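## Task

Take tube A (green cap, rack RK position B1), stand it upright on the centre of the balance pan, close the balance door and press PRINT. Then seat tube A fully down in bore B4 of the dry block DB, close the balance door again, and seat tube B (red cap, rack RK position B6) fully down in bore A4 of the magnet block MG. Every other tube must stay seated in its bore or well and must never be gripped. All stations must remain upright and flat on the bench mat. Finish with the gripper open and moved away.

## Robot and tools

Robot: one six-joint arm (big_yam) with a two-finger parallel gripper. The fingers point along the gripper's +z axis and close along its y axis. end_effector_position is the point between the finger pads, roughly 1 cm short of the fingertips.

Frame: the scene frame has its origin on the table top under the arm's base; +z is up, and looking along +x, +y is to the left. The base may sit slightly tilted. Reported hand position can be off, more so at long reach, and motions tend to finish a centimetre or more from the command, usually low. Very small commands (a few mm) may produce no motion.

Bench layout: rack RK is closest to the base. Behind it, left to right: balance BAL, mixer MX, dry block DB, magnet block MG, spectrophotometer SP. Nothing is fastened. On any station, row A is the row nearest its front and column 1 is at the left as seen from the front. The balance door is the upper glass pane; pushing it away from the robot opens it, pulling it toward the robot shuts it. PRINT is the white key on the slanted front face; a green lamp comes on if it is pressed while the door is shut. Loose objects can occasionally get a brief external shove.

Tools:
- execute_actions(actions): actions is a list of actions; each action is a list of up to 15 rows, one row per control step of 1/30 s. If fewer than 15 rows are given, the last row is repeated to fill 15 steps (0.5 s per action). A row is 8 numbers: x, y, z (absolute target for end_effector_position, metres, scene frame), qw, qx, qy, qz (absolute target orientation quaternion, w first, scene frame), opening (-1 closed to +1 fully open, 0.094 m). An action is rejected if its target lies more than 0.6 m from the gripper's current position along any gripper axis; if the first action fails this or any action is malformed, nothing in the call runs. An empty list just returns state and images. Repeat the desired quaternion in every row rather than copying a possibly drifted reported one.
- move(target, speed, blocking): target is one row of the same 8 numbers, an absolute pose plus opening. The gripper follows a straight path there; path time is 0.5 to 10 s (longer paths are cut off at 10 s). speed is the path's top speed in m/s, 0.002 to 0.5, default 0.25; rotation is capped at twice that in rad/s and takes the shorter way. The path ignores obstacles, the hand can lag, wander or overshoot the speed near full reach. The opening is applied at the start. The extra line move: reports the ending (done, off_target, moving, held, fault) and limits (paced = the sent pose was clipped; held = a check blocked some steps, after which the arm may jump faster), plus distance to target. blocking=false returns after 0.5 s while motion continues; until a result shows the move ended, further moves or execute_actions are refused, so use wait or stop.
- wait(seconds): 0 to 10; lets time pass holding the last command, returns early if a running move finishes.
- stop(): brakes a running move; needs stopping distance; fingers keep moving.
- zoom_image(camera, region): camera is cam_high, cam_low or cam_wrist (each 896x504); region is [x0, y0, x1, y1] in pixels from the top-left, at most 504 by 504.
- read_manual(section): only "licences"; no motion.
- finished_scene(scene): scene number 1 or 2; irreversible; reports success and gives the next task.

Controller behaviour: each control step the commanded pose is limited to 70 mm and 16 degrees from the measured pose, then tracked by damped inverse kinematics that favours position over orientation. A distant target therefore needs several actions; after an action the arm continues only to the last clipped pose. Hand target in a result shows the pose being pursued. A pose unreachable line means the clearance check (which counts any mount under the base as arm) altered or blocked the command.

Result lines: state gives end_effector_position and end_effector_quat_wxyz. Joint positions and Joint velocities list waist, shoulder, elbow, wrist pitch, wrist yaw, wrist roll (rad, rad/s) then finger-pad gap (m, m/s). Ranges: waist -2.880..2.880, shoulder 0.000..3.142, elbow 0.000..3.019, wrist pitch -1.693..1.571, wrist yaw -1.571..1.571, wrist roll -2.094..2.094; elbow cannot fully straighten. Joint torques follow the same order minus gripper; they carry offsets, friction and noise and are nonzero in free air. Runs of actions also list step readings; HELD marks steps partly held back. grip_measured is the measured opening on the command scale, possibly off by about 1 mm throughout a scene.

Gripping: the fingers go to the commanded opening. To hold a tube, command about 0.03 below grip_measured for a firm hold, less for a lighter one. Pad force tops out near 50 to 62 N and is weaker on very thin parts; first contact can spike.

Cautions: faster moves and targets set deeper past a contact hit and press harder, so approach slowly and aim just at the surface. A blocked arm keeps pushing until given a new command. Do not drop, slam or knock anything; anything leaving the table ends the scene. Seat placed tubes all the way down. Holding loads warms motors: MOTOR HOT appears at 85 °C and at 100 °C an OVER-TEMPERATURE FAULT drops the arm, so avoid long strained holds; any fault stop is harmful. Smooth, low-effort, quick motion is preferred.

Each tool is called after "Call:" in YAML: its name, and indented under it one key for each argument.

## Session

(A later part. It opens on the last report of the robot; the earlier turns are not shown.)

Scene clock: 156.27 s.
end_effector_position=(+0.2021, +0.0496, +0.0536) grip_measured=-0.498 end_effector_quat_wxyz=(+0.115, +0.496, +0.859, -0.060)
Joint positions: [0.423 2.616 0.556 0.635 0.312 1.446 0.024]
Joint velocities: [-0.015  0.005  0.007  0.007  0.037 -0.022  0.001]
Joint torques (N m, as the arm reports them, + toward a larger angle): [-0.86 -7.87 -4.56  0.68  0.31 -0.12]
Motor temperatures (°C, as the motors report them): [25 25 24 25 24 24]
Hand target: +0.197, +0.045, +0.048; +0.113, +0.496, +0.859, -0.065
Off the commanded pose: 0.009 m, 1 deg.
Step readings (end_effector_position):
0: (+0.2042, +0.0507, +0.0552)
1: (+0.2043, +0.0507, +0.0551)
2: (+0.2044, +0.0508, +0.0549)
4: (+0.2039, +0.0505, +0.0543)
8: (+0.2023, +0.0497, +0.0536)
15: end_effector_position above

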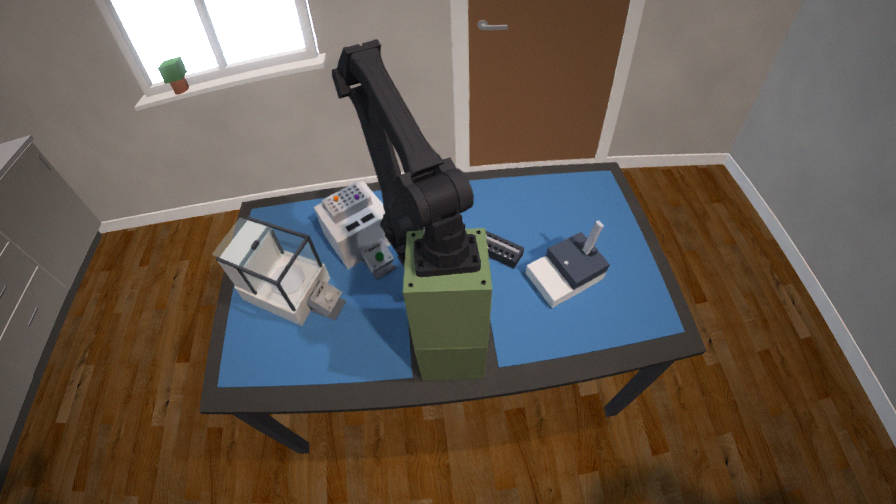

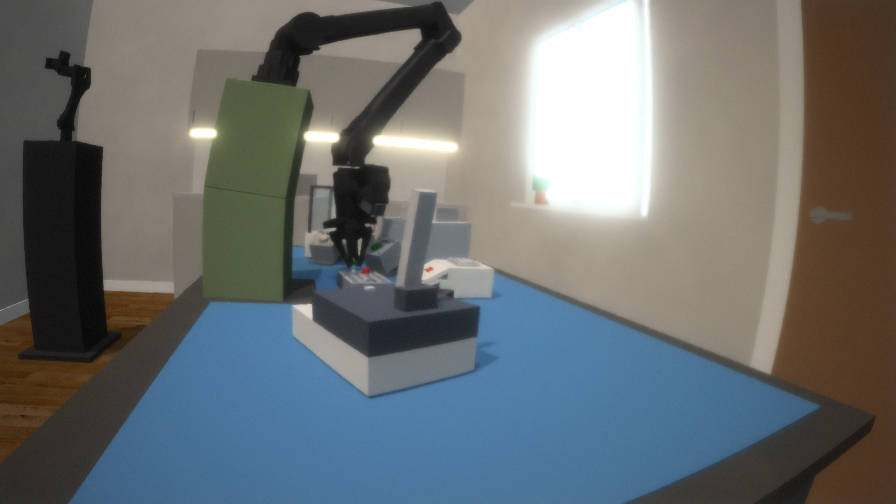

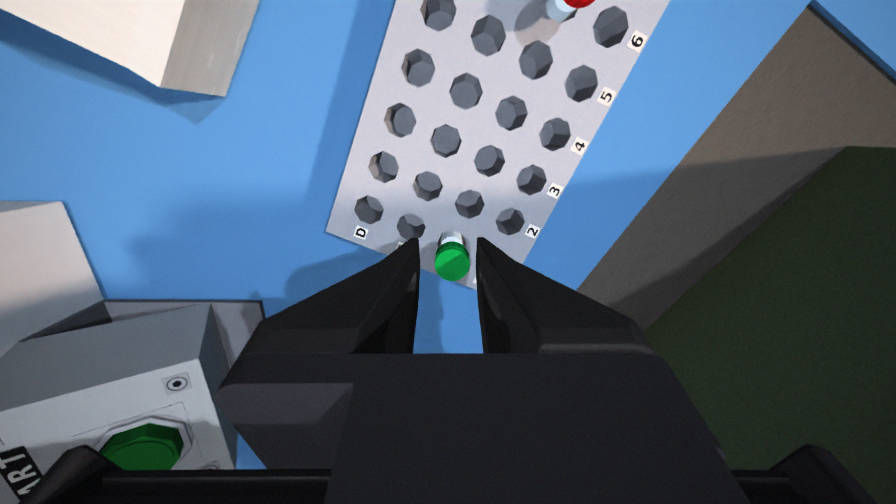

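Call:
execute_actions:
  actions:
    - [[0.196,0.044,0.048,0.113,0.4957,0.8586,-0.0653,-0.6],[0.196,0.044,0.048,0.113,0.4957,0.8586,-0.0653,-0.65],[0.196,0.044,0.048,0.113,0.4957,0.8586,-0.0653,-0.68],[0.196,0.044,0.048,0.113,0.4957,0.8586,-0.0653,-0.7],[0.196,0.044,0.048,0.113,0.4957,0.8586,-0.0653,-0.72],[0.196,0.044,0.048,0.113,0.4957,0.8586,-0.0653,-0.74],[0.196,0.044,0.048,0.113,0.4957,0.8586,-0.0653,-0.76]]

Scene clock: 166.10 s.
end_effector_position=(+0.2025, +0.0496, +0.0533) grip_measured=-0.751 end_effector_quat_wxyz=(+0.116, +0.496, +0.859, -0.059)
Joint positions: [0.422 2.618 0.556 0.64  0.312 1.446 0.012]
Joint velocities: [-0.015 -0.005 -0.012 -0.017  0.007  0.007 -0.001]
Joint torques (N m, as the arm reports them, + toward a larger angle): [-0.81 -7.87 -4.75  0.71  0.31 -0.12]
Motor temperatures (°C, as the motors report them): [25 25 24 25 24 24]
Hand target: +0.196, +0.044, +0.048; +0.113, +0.496, +0.859, -0.065
Off the commanded pose: 0.010 m, 1 deg.
Step readings (end_effector_position):
0: (+0.2021, +0.0496, +0.0536)
1: (+0.2023, +0.0496, +0.0536)
2: (+0.2025, +0.0497, +0.0535)
4: (+0.2029, +0.0499, +0.0535)
8: (+0.2025, +0.0496, +0.0533)
15: end_effector_position above

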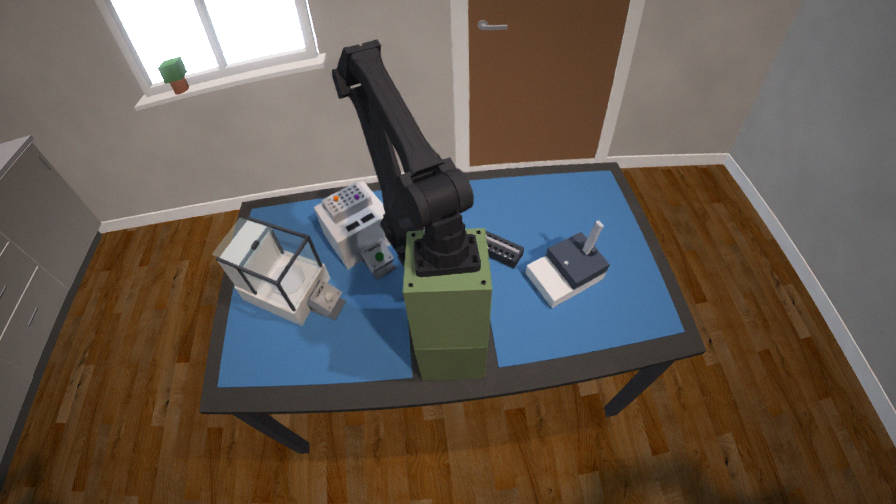

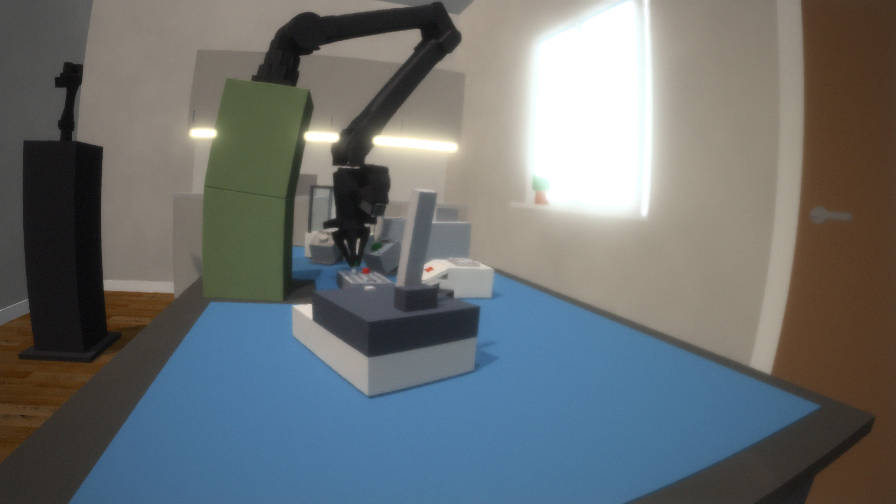

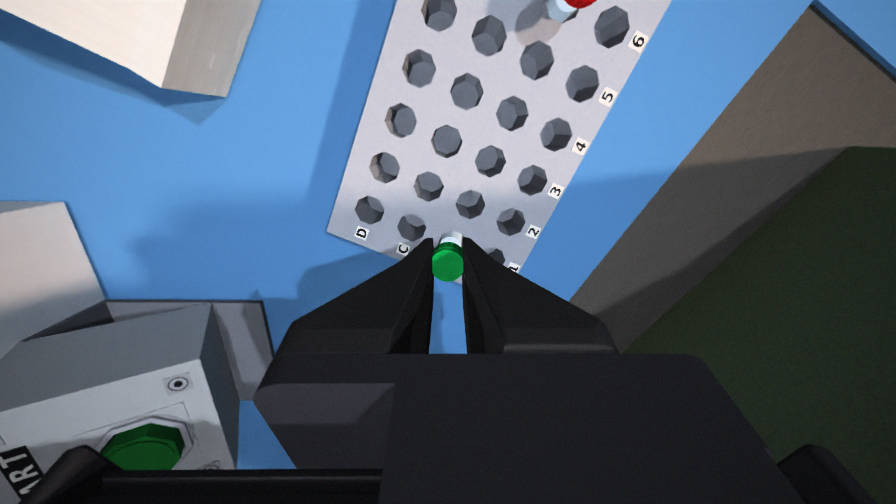

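Call:
move:
  target: [0.201,0.049,0.12,0.113,0.4957,0.8586,-0.0653,-0.785]
  speed: 0.05

Call:
zoom_image:
  camera: "cam_low"
  region: [300,200,420,300]

Scene clock: 170.57 s.
end_effector_position=(+0.2108, +0.0519, +0.1133) grip_measured=-0.770 end_effector_quat_wxyz=(+0.117, +0.495, +0.859, -0.058)
Joint positions: [0.433 2.387 0.444 0.521 0.315 1.454 0.011]
Joint velocities: [-0.024  0.005 -0.012 -0.027 -0.022 -0.051 -0.001]
Joint torques (N m, as the arm reports them, + toward a larger angle): [  0.53 -10.65  -6.21  -0.29   0.35   0.13]
Motor temperatures (°C, as the motors report them): [25 25 24 25 24 24]
Hand target: +0.201, +0.049, +0.120; +0.113, +0.496, +0.859, -0.065
Off the commanded pose: 0.012 m, 1 deg.
move: off_target

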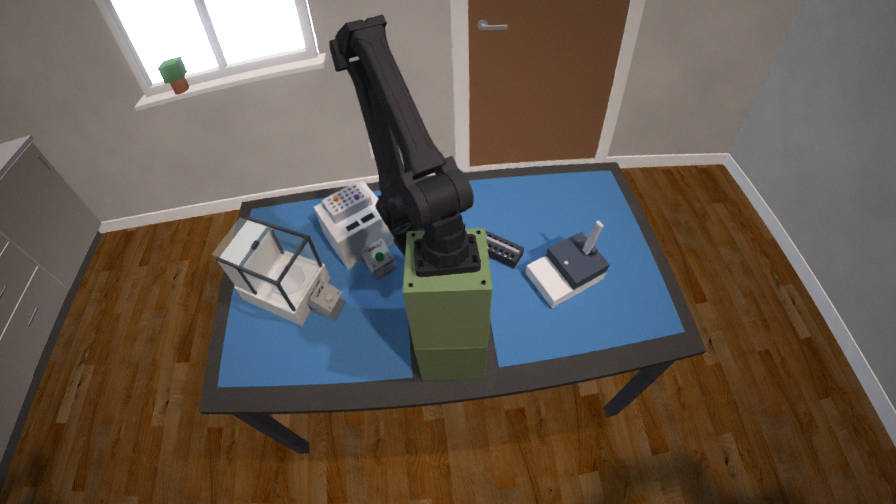

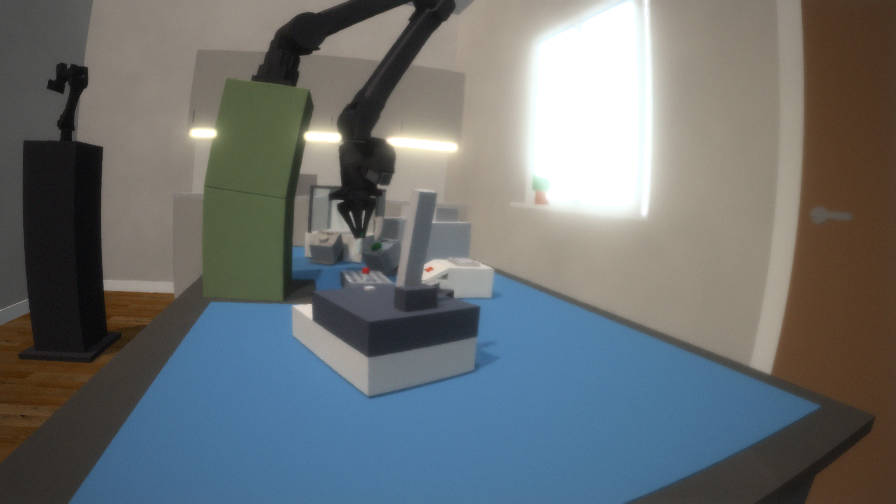

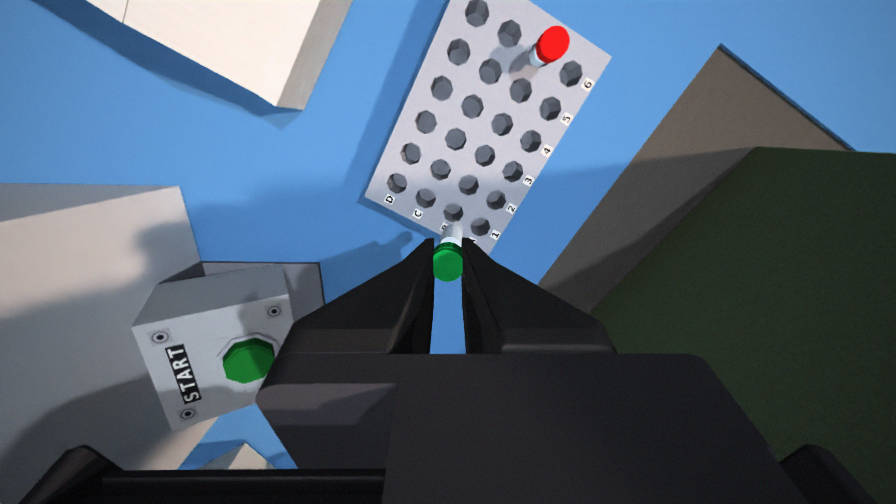

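Region (300, 200, 420, 300) of cam_low's 896x504 image, scaled by 4.200, with more detail than that image has.

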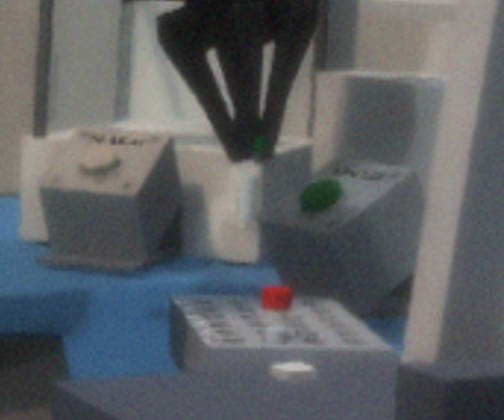

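Call:
move:
  target: [0.2,0.2,0.31,0.1271,0.223,0.9657,-0.0294,-0.79]
  speed: 0.2

Call:
move:
  target: [0.214,0.465,0.30,0.1271,0.223,0.9657,-0.0294,-0.79]
  speed: 0.2

Call:
move:
  target: [0.214,0.465,0.20,0.1271,0.223,0.9657,-0.0294,-0.79]
  speed: 0.08

Call:
zoom_image:
  camera: "cam_low"
  region: [290,130,410,270]

Scene clock: 182.57 s.
end_effector_position=(+0.1928, +0.1932, +0.3072) grip_measured=-0.773 end_effector_quat_wxyz=(+0.120, +0.232, +0.965, -0.033)
Joint positions: [ 0.992  1.534  0.446 -0.404  0.352  1.443  0.011]
Joint velocities: [-0.015 -0.015  0.007 -0.002 -0.11  -0.051  0.001]
Joint torques (N m, as the arm reports them, + toward a larger angle): [ 0.44 -8.1   5.92 -0.28  0.35 -0.18]
Motor temperatures (°C, as the motors report them): [25 25 25 25 24 24]
Hand target: +0.198, +0.201, +0.312; +0.124, +0.224, +0.966, -0.028
Off the commanded pose: 0.010 m, 1 deg.
move: done

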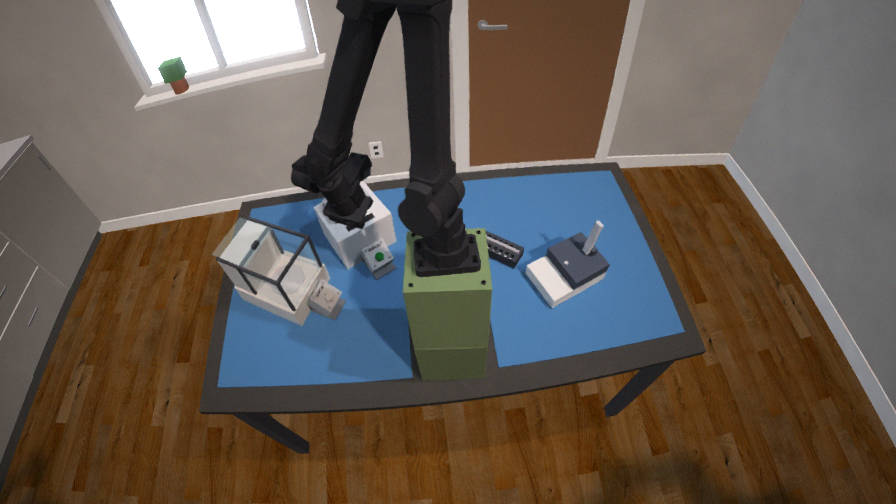

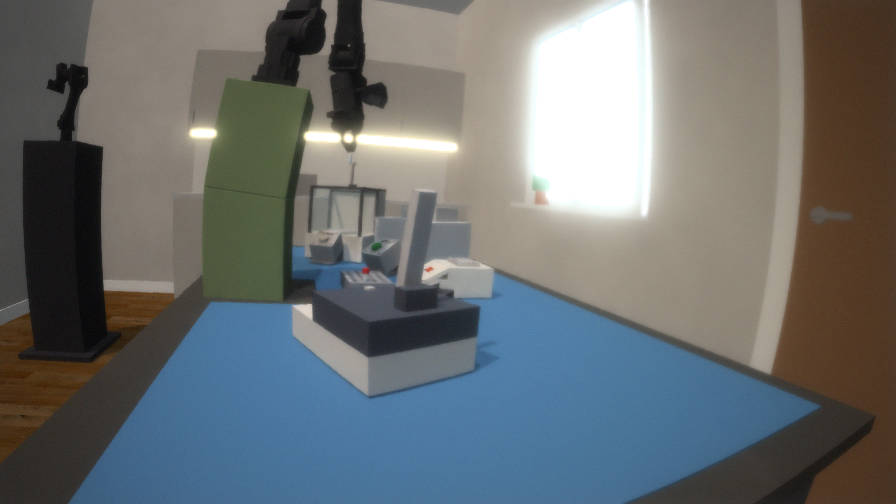

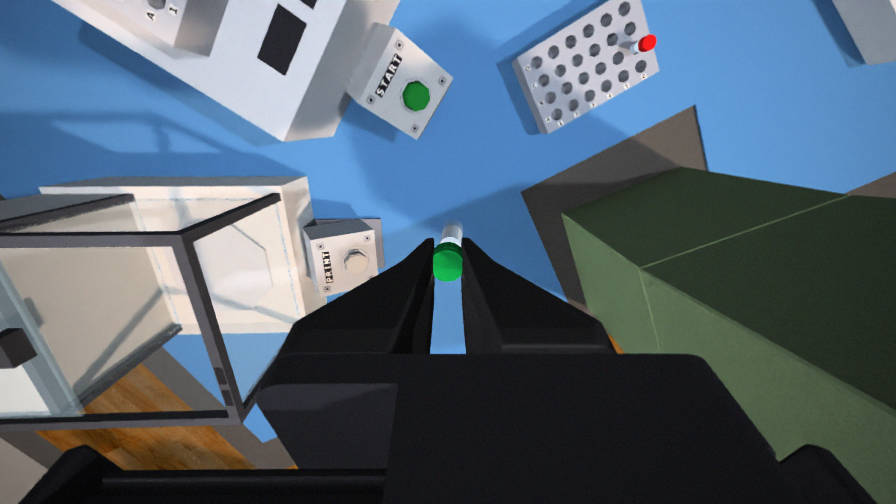

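Scene clock: 184.40 s.
end_effector_position=(+0.2146, +0.4587, +0.3102) grip_measured=-0.773 end_effector_quat_wxyz=(+0.124, +0.219, +0.967, -0.023)
Joint positions: [ 1.253  1.987  1.189 -0.765  0.366  1.69   0.011]
Joint velocities: [ 0.005 -0.005 -0.002 -0.012 -0.007 -0.037 -0.001]
Joint torques (N m, as the arm reports them, + toward a larger angle): [  1.7  -13.29   9.35  -0.35   0.34   0.08]
Motor temperatures (°C, as the motors report them): [25 25 25 25 24 24]
Hand target: +0.214, +0.465, +0.302; +0.126, +0.223, +0.966, -0.029
Off the commanded pose: 0.012 m, 1 deg.
move: off_target

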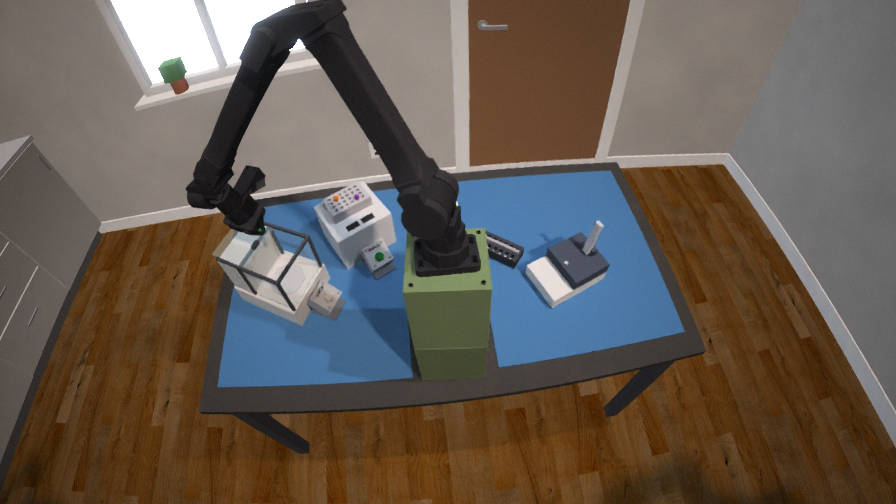

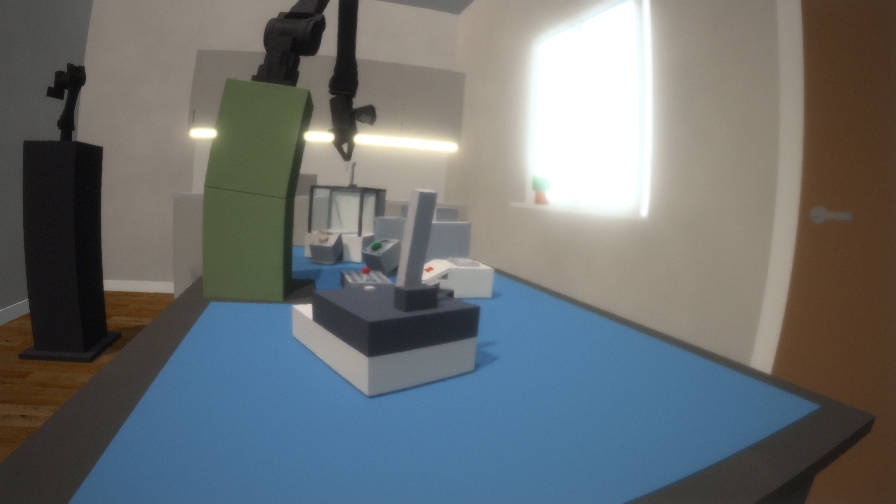

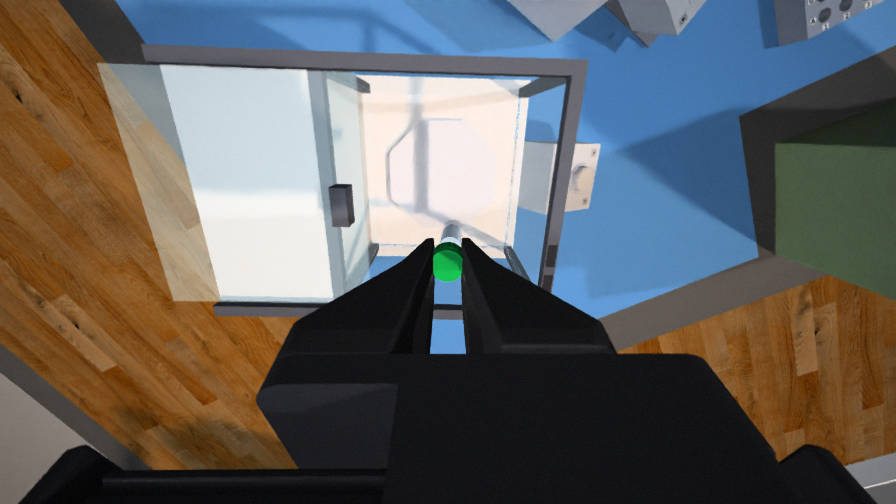

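Scene clock: 186.13 s.
end_effector_position=(+0.2061, +0.4585, +0.2097) grip_measured=-0.773 end_effector_quat_wxyz=(+0.125, +0.220, +0.967, -0.032)
Joint positions: [ 1.247  2.204  1.206 -0.583  0.37   1.69   0.011]
Joint velocities: [-0.015 -0.015  0.007 -0.002 -0.007  0.007 -0.002]
Joint torques (N m, as the arm reports them, + toward a larger angle): [  0.37 -14.79   7.85   0.41   0.35  -0.11]
Motor temperatures (°C, as the motors report them): [25 25 25 25 24 24]
Hand target: +0.214, +0.465, +0.200; +0.127, +0.223, +0.966, -0.029
Off the commanded pose: 0.014 m, 1 deg.
move: off_target

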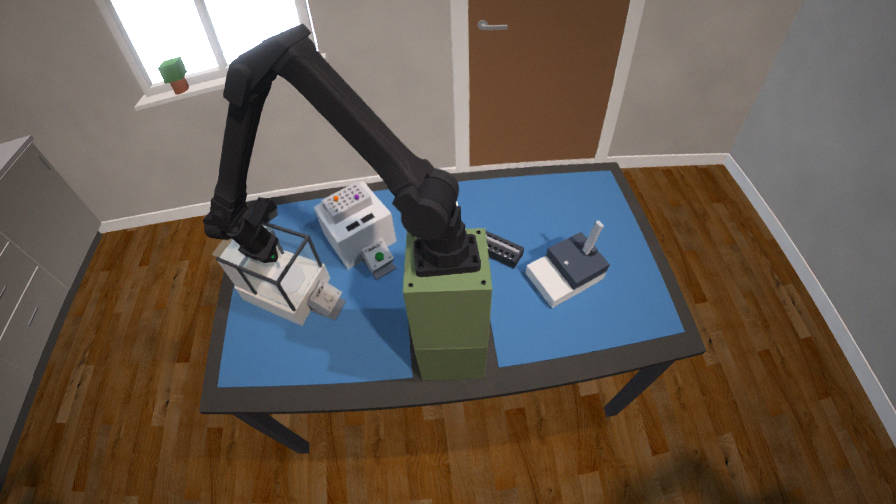

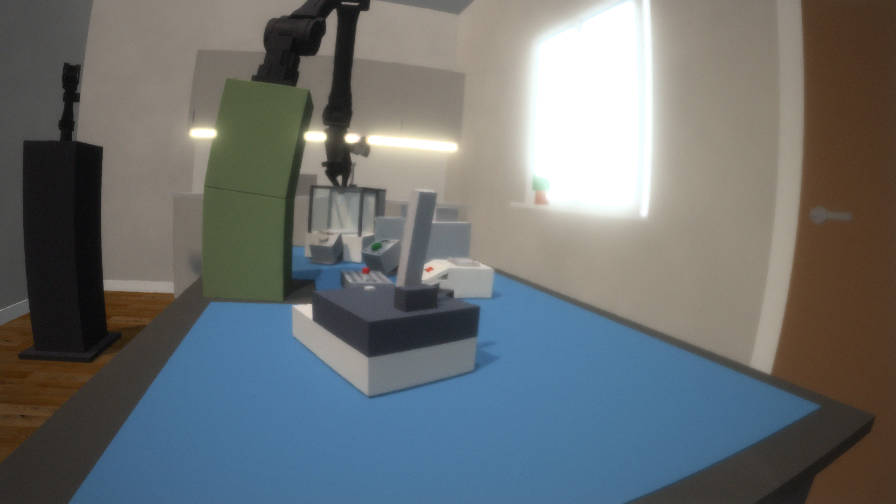

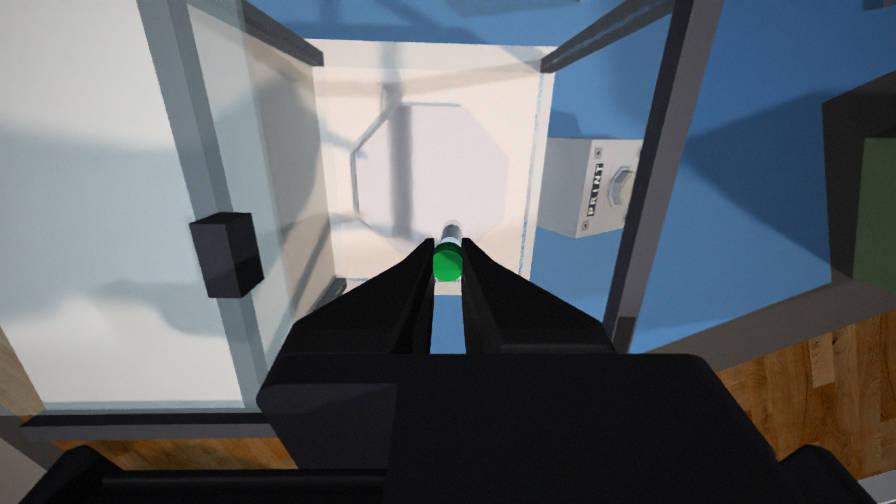

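Region (290, 130, 410, 270) of cam_low's 896x504 image, scaled by 3.600, with more detail than that image has; it fills the left 432 columns of this view, and the rest is white.

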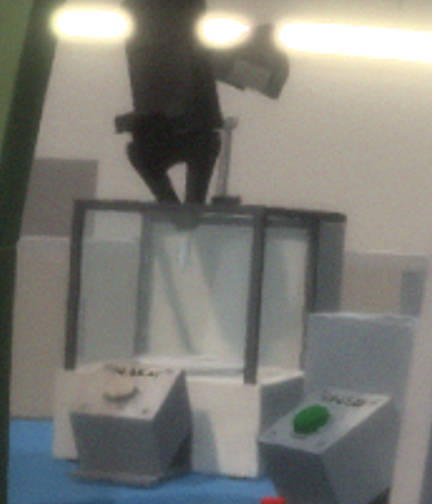

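Call:
move:
  target: [0.225,0.462,0.155,0.1271,0.223,0.9657,-0.0294,-0.79]
  speed: 0.05

Call:
zoom_image:
  camera: "cam_low"
  region: [290,130,410,270]

Call:
zoom_image:
  camera: "cam_high"
  region: [200,190,360,330]

Scene clock: 196.00 s.
end_effector_position=(+0.2194, +0.4593, +0.1689) grip_measured=-0.773 end_effector_quat_wxyz=(+0.126, +0.225, +0.966, -0.027)
Joint positions: [ 1.215  2.296  1.238 -0.5    0.37   1.663  0.011]
Joint velocities: [-0.005  0.015 -0.007  0.007  0.037  0.037 -0.001]
Joint torques (N m, as the arm reports them, + toward a larger angle): [  0.57 -14.49   7.1    0.42   0.38  -0.2 ]
Motor temperatures (°C, as the motors report them): [25 25 25 25 24 24]
Hand target: +0.225, +0.462, +0.155; +0.127, +0.223, +0.966, -0.029
Off the commanded pose: 0.015 m, 0 deg.
move: off_target

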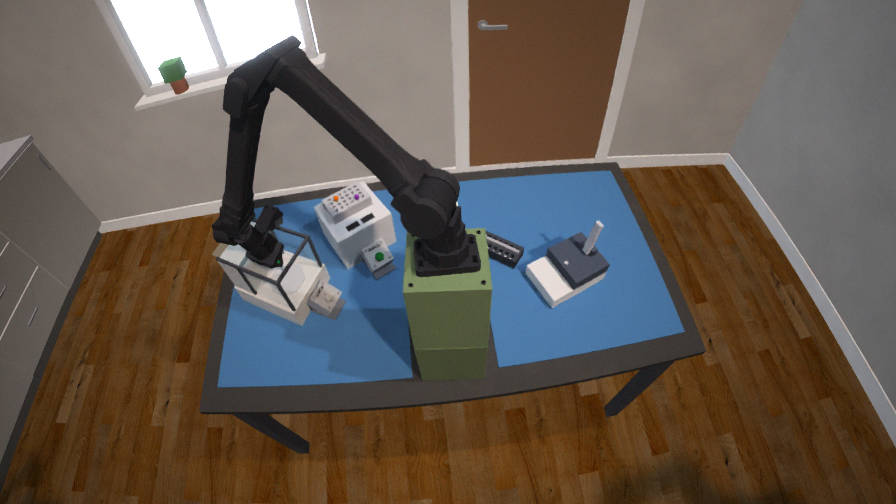

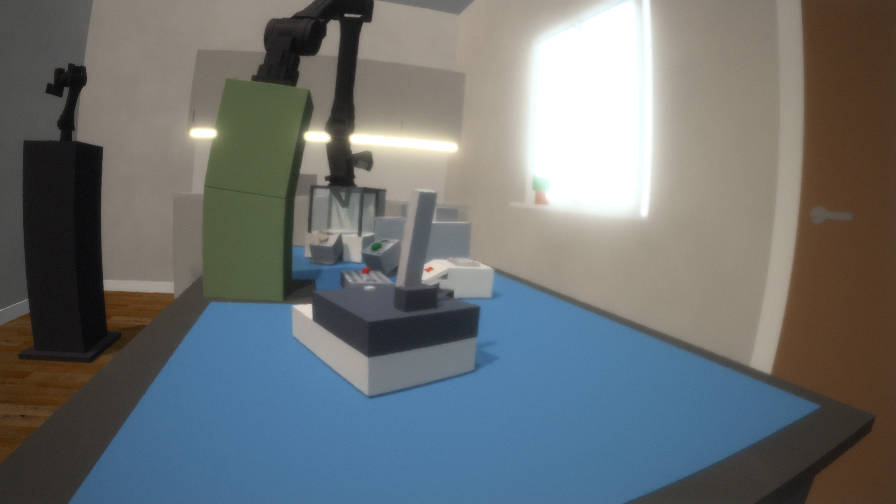

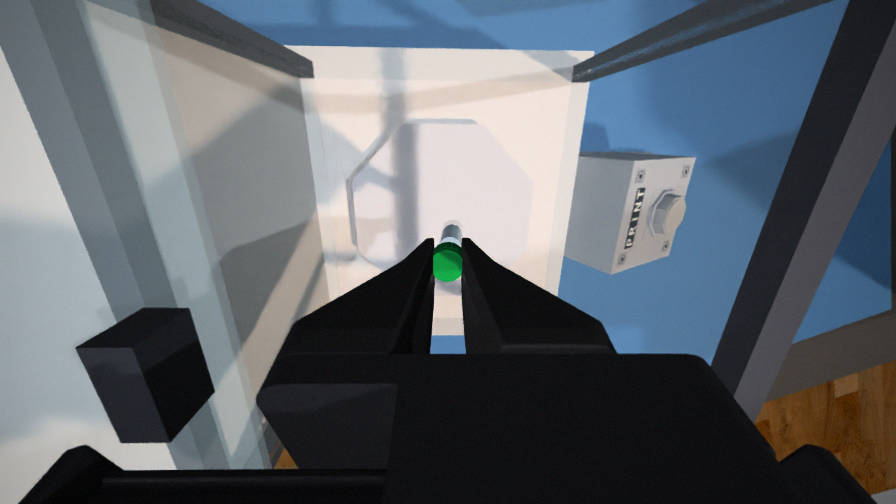

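Region (290, 130, 410, 270) of cam_low's 896x504 image, scaled by 3.600, with more detail than that image has; it fills the left 432 columns of this view, and the rest is white.

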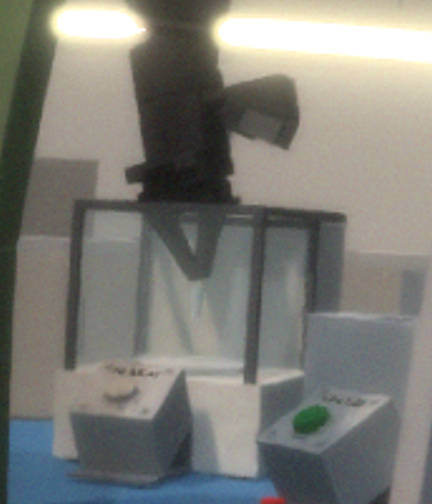

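Region (200, 190, 360, 330) of cam_high's 896x504 image, scaled by 3.150, with more detail than that image has; it fills the top 441 rows of this view, and the rest is white.

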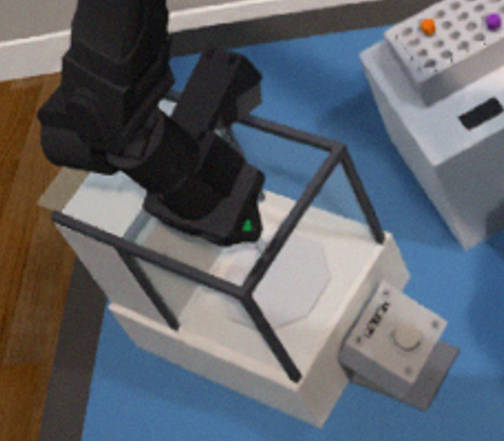

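Call:
execute_actions:
  actions:
    - [[0.224,0.460,0.154,0.1271,0.223,0.9657,-0.0294,-0.79],[0.223,0.458,0.153,0.1271,0.223,0.9657,-0.0294,-0.79],[0.222,0.456,0.152,0.1271,0.223,0.9657,-0.0294,-0.79],[0.222,0.456,0.150,0.1271,0.223,0.9657,-0.0294,-0.79],[0.222,0.456,0.148,0.1271,0.223,0.9657,-0.0294,-0.79],[0.222,0.456,0.146,0.1271,0.223,0.9657,-0.0294,-0.79],[0.222,0.456,0.144,0.1271,0.223,0.9657,-0.0294,-0.79]]

Scene clock: 212.80 s.
end_effector_position=(+0.2187, +0.4602, +0.1597) grip_measured=-0.773 end_effector_quat_wxyz=(+0.127, +0.226, +0.966, -0.022)
Joint positions: [ 1.215  2.315  1.238 -0.469  0.37   1.662  0.011]
Joint velocities: [-0.005  0.005  0.002 -0.002  0.022 -0.051 -0.   ]
Joint torques (N m, as the arm reports them, + toward a larger angle): [  0.45 -14.77   5.8    0.5    0.33  -0.18]
Motor temperatures (°C, as the motors report them): [25 26 25 25 24 24]
Hand target: +0.222, +0.456, +0.144; +0.127, +0.223, +0.966, -0.029
Off the commanded pose: 0.017 m, 1 deg.
Step readings (end_effector_position):
0: (+0.2195, +0.4593, +0.1690)
1: (+0.2196, +0.4596, +0.1689)
2: (+0.2198, +0.4602, +0.1689)
4: (+0.2205, +0.4619, +0.1687)
8: (+0.2211, +0.4640, +0.1667)
15: end_effector_position above

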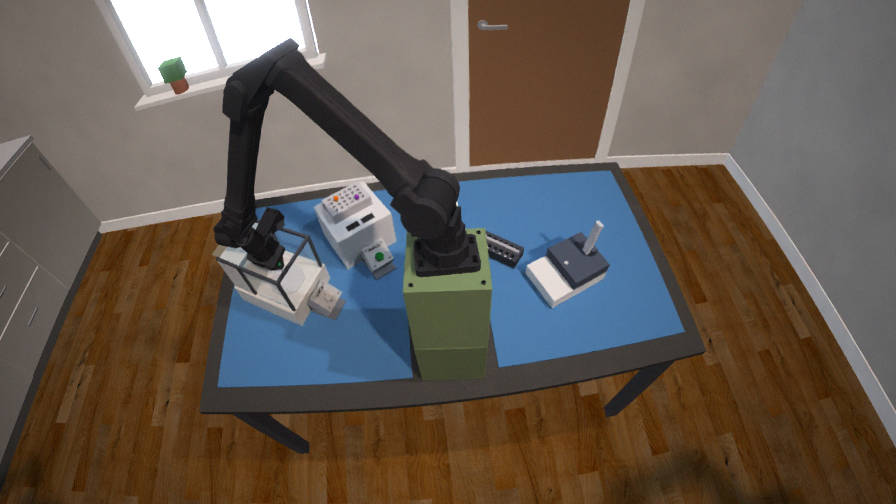

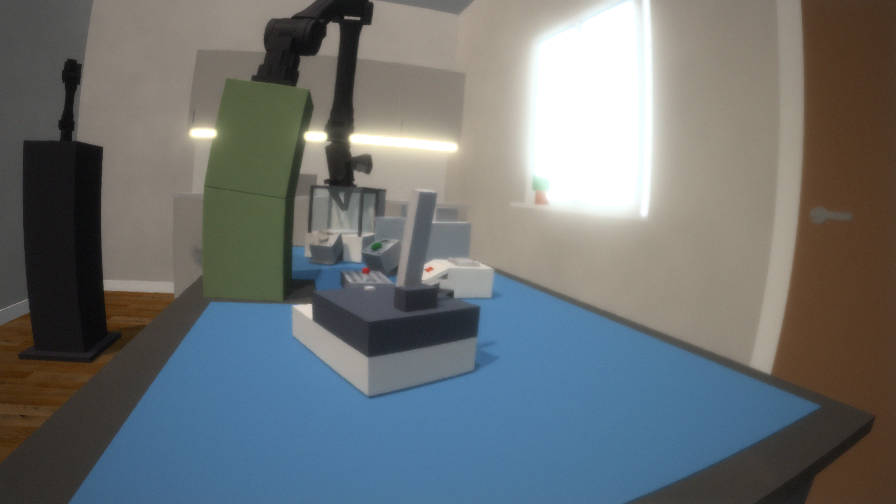

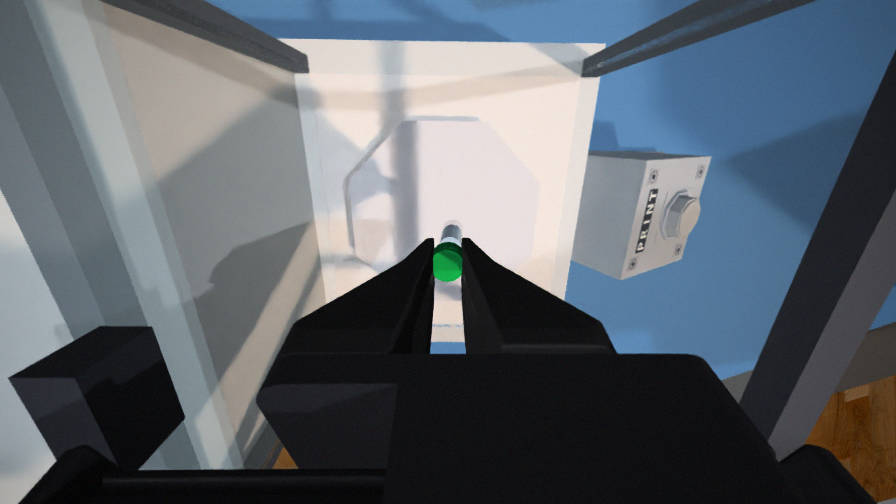

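Call:
execute_actions:
  actions:
    - [[0.222,0.456,0.144,0.13,0.2245,0.9653,-0.017,-0.79],[0.222,0.456,0.144,0.13,0.2245,0.9653,-0.017,-0.79],[0.222,0.456,0.144,0.1333,0.2263,0.9649,-0.0043,-0.79]]
    - [[0.222,0.456,0.142,0.1333,0.2263,0.9649,-0.0043,-0.79],[0.222,0.456,0.140,0.1333,0.2263,0.9649,-0.0043,-0.79],[0.222,0.456,0.138,0.1333,0.2263,0.9649,-0.0043,-0.79],[0.222,0.456,0.136,0.1333,0.2263,0.9649,-0.0043,-0.79]]

Call:
zoom_image:
  camera: "cam_low"
  region: [290,130,410,270]

Scene clock: 226.97 s.
end_effector_position=(+0.2226, +0.4693, +0.1561) grip_measured=-0.773 end_effector_quat_wxyz=(+0.134, +0.231, +0.964, +0.012)
Joint positions: [ 1.215  2.318  1.219 -0.377  0.374  1.656  0.011]
Joint velocities: [-0.005  0.005 -0.022  0.002  0.007  0.037 -0.001]
Joint torques (N m, as the arm reports them, + toward a larger angle): [  0.47 -14.46   4.42   0.65   0.33  -0.19]
Motor temperatures (°C, as the motors report them): [25 26 25 25 24 24]
Hand target: +0.222, +0.456, +0.137; +0.133, +0.226, +0.965, -0.004
Off the commanded pose: 0.024 m, 2 deg.
Step readings (end_effector_position; steps 1 to 15: 1st action; 16 to 30: 2nd action):
0: (+0.2186, +0.4600, +0.1594)
1: (+0.2191, +0.4609, +0.1592)
2: (+0.2199, +0.4631, +0.1592)
4: (+0.2220, +0.4672, +0.1584)
8: (+0.2220, +0.4675, +0.1570)
15: (+0.2217, +0.4670, +0.1567)
16: (+0.2218, +0.4671, +0.1567)
17: (+0.2219, +0.4675, +0.1567)
19: (+0.2223, +0.4686, +0.1568)
23: (+0.2227, +0.4696, +0.1567)
30: end_effector_position above

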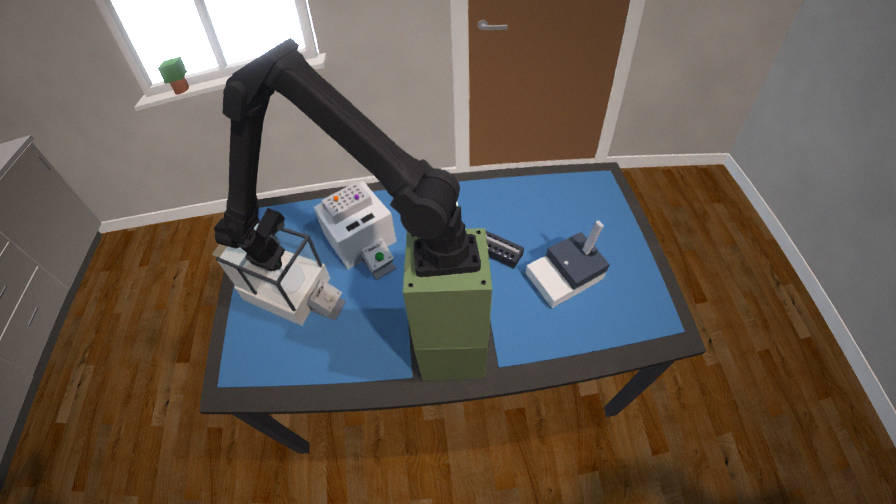

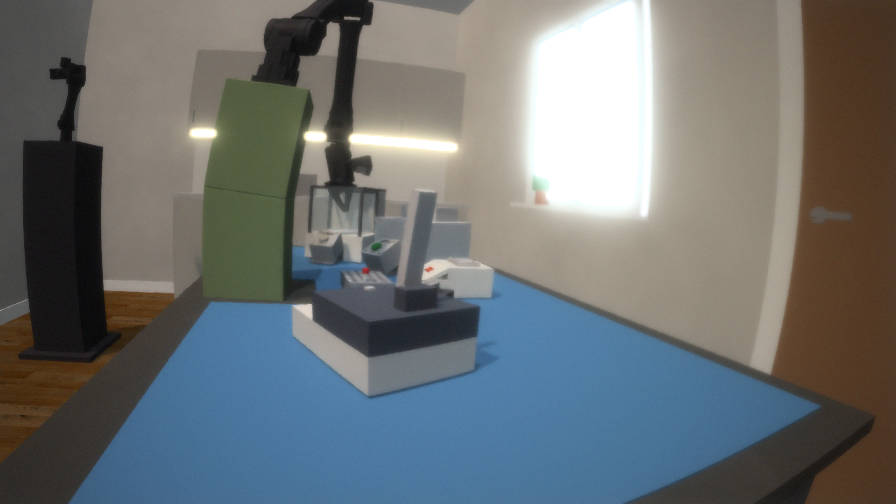

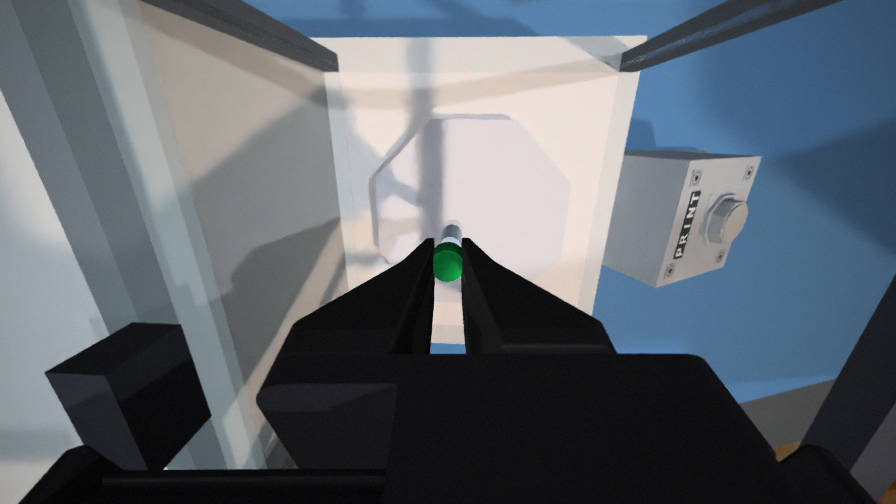

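Region (290, 130, 410, 270) of cam_low's 896x504 image, scaled by 3.600, with more detail than that image has; it fills the left 432 columns of this view, and the rest is white.

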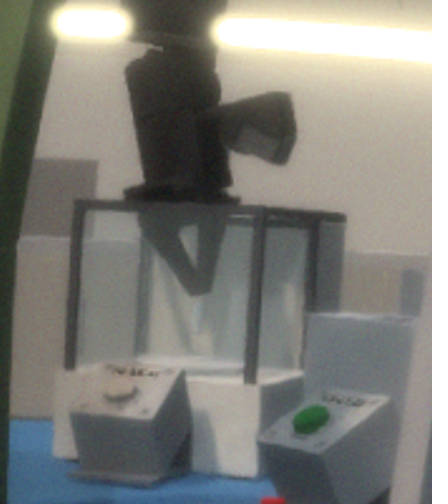

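Call:
execute_actions:
  actions:
    - [[0.221,0.454,0.136,0.13,0.2245,0.9653,-0.017,-0.79],[0.22,0.452,0.136,0.13,0.2245,0.9653,-0.017,-0.79],[0.219,0.45,0.136,0.13,0.2245,0.9653,-0.017,-0.79],[0.218,0.448,0.136,0.13,0.2245,0.9653,-0.017,-0.79],[0.217,0.446,0.136,0.13,0.2245,0.9653,-0.017,-0.79]]

Scene clock: 233.33 s.
end_effector_position=(+0.2197, +0.4625, +0.1540) grip_measured=-0.773 end_effector_quat_wxyz=(+0.132, +0.229, +0.964, +0.004)
Joint positions: [ 1.215  2.318  1.21  -0.383  0.374  1.655  0.011]
Joint velocities: [ 0.005  0.015 -0.007 -0.007  0.066  0.007  0.   ]
Joint torques (N m, as the arm reports them, + toward a larger angle): [  0.52 -14.6    3.85   0.18   0.24  -0.15]
Motor temperatures (°C, as the motors report them): [25 26 25 25 24 24]
Hand target: +0.217, +0.446, +0.137; +0.130, +0.225, +0.966, -0.017
Off the commanded pose: 0.025 m, 2 deg.
Step readings (end_effector_position):
0: (+0.2226, +0.4693, +0.1561)
1: (+0.2224, +0.4688, +0.1561)
2: (+0.2221, +0.4682, +0.1560)
4: (+0.2218, +0.4676, +0.1556)
8: (+0.2205, +0.4645, +0.1547)
15: end_effector_position above

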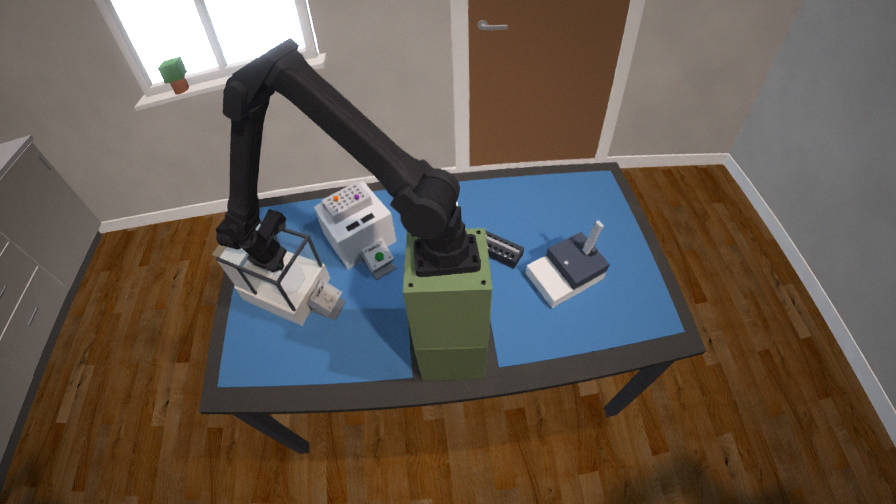

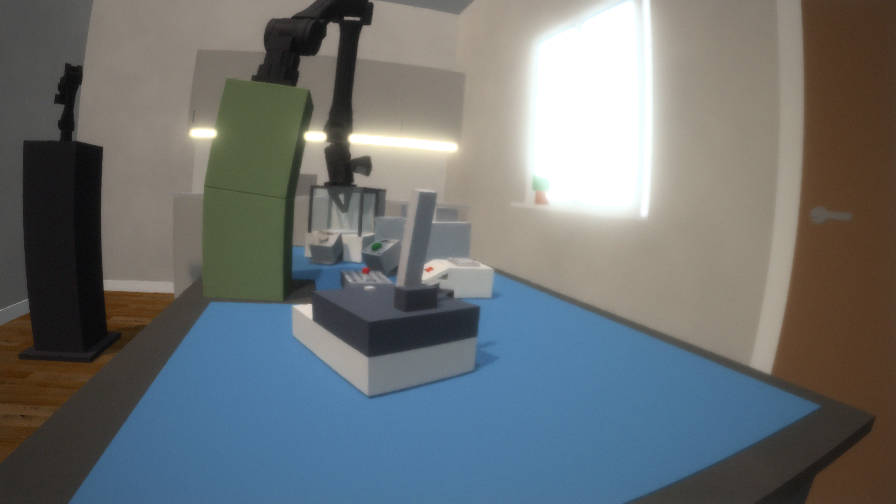

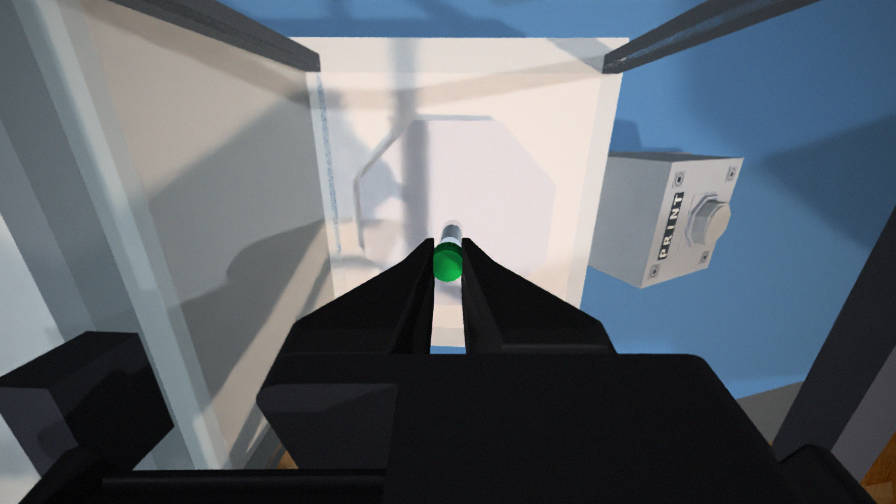

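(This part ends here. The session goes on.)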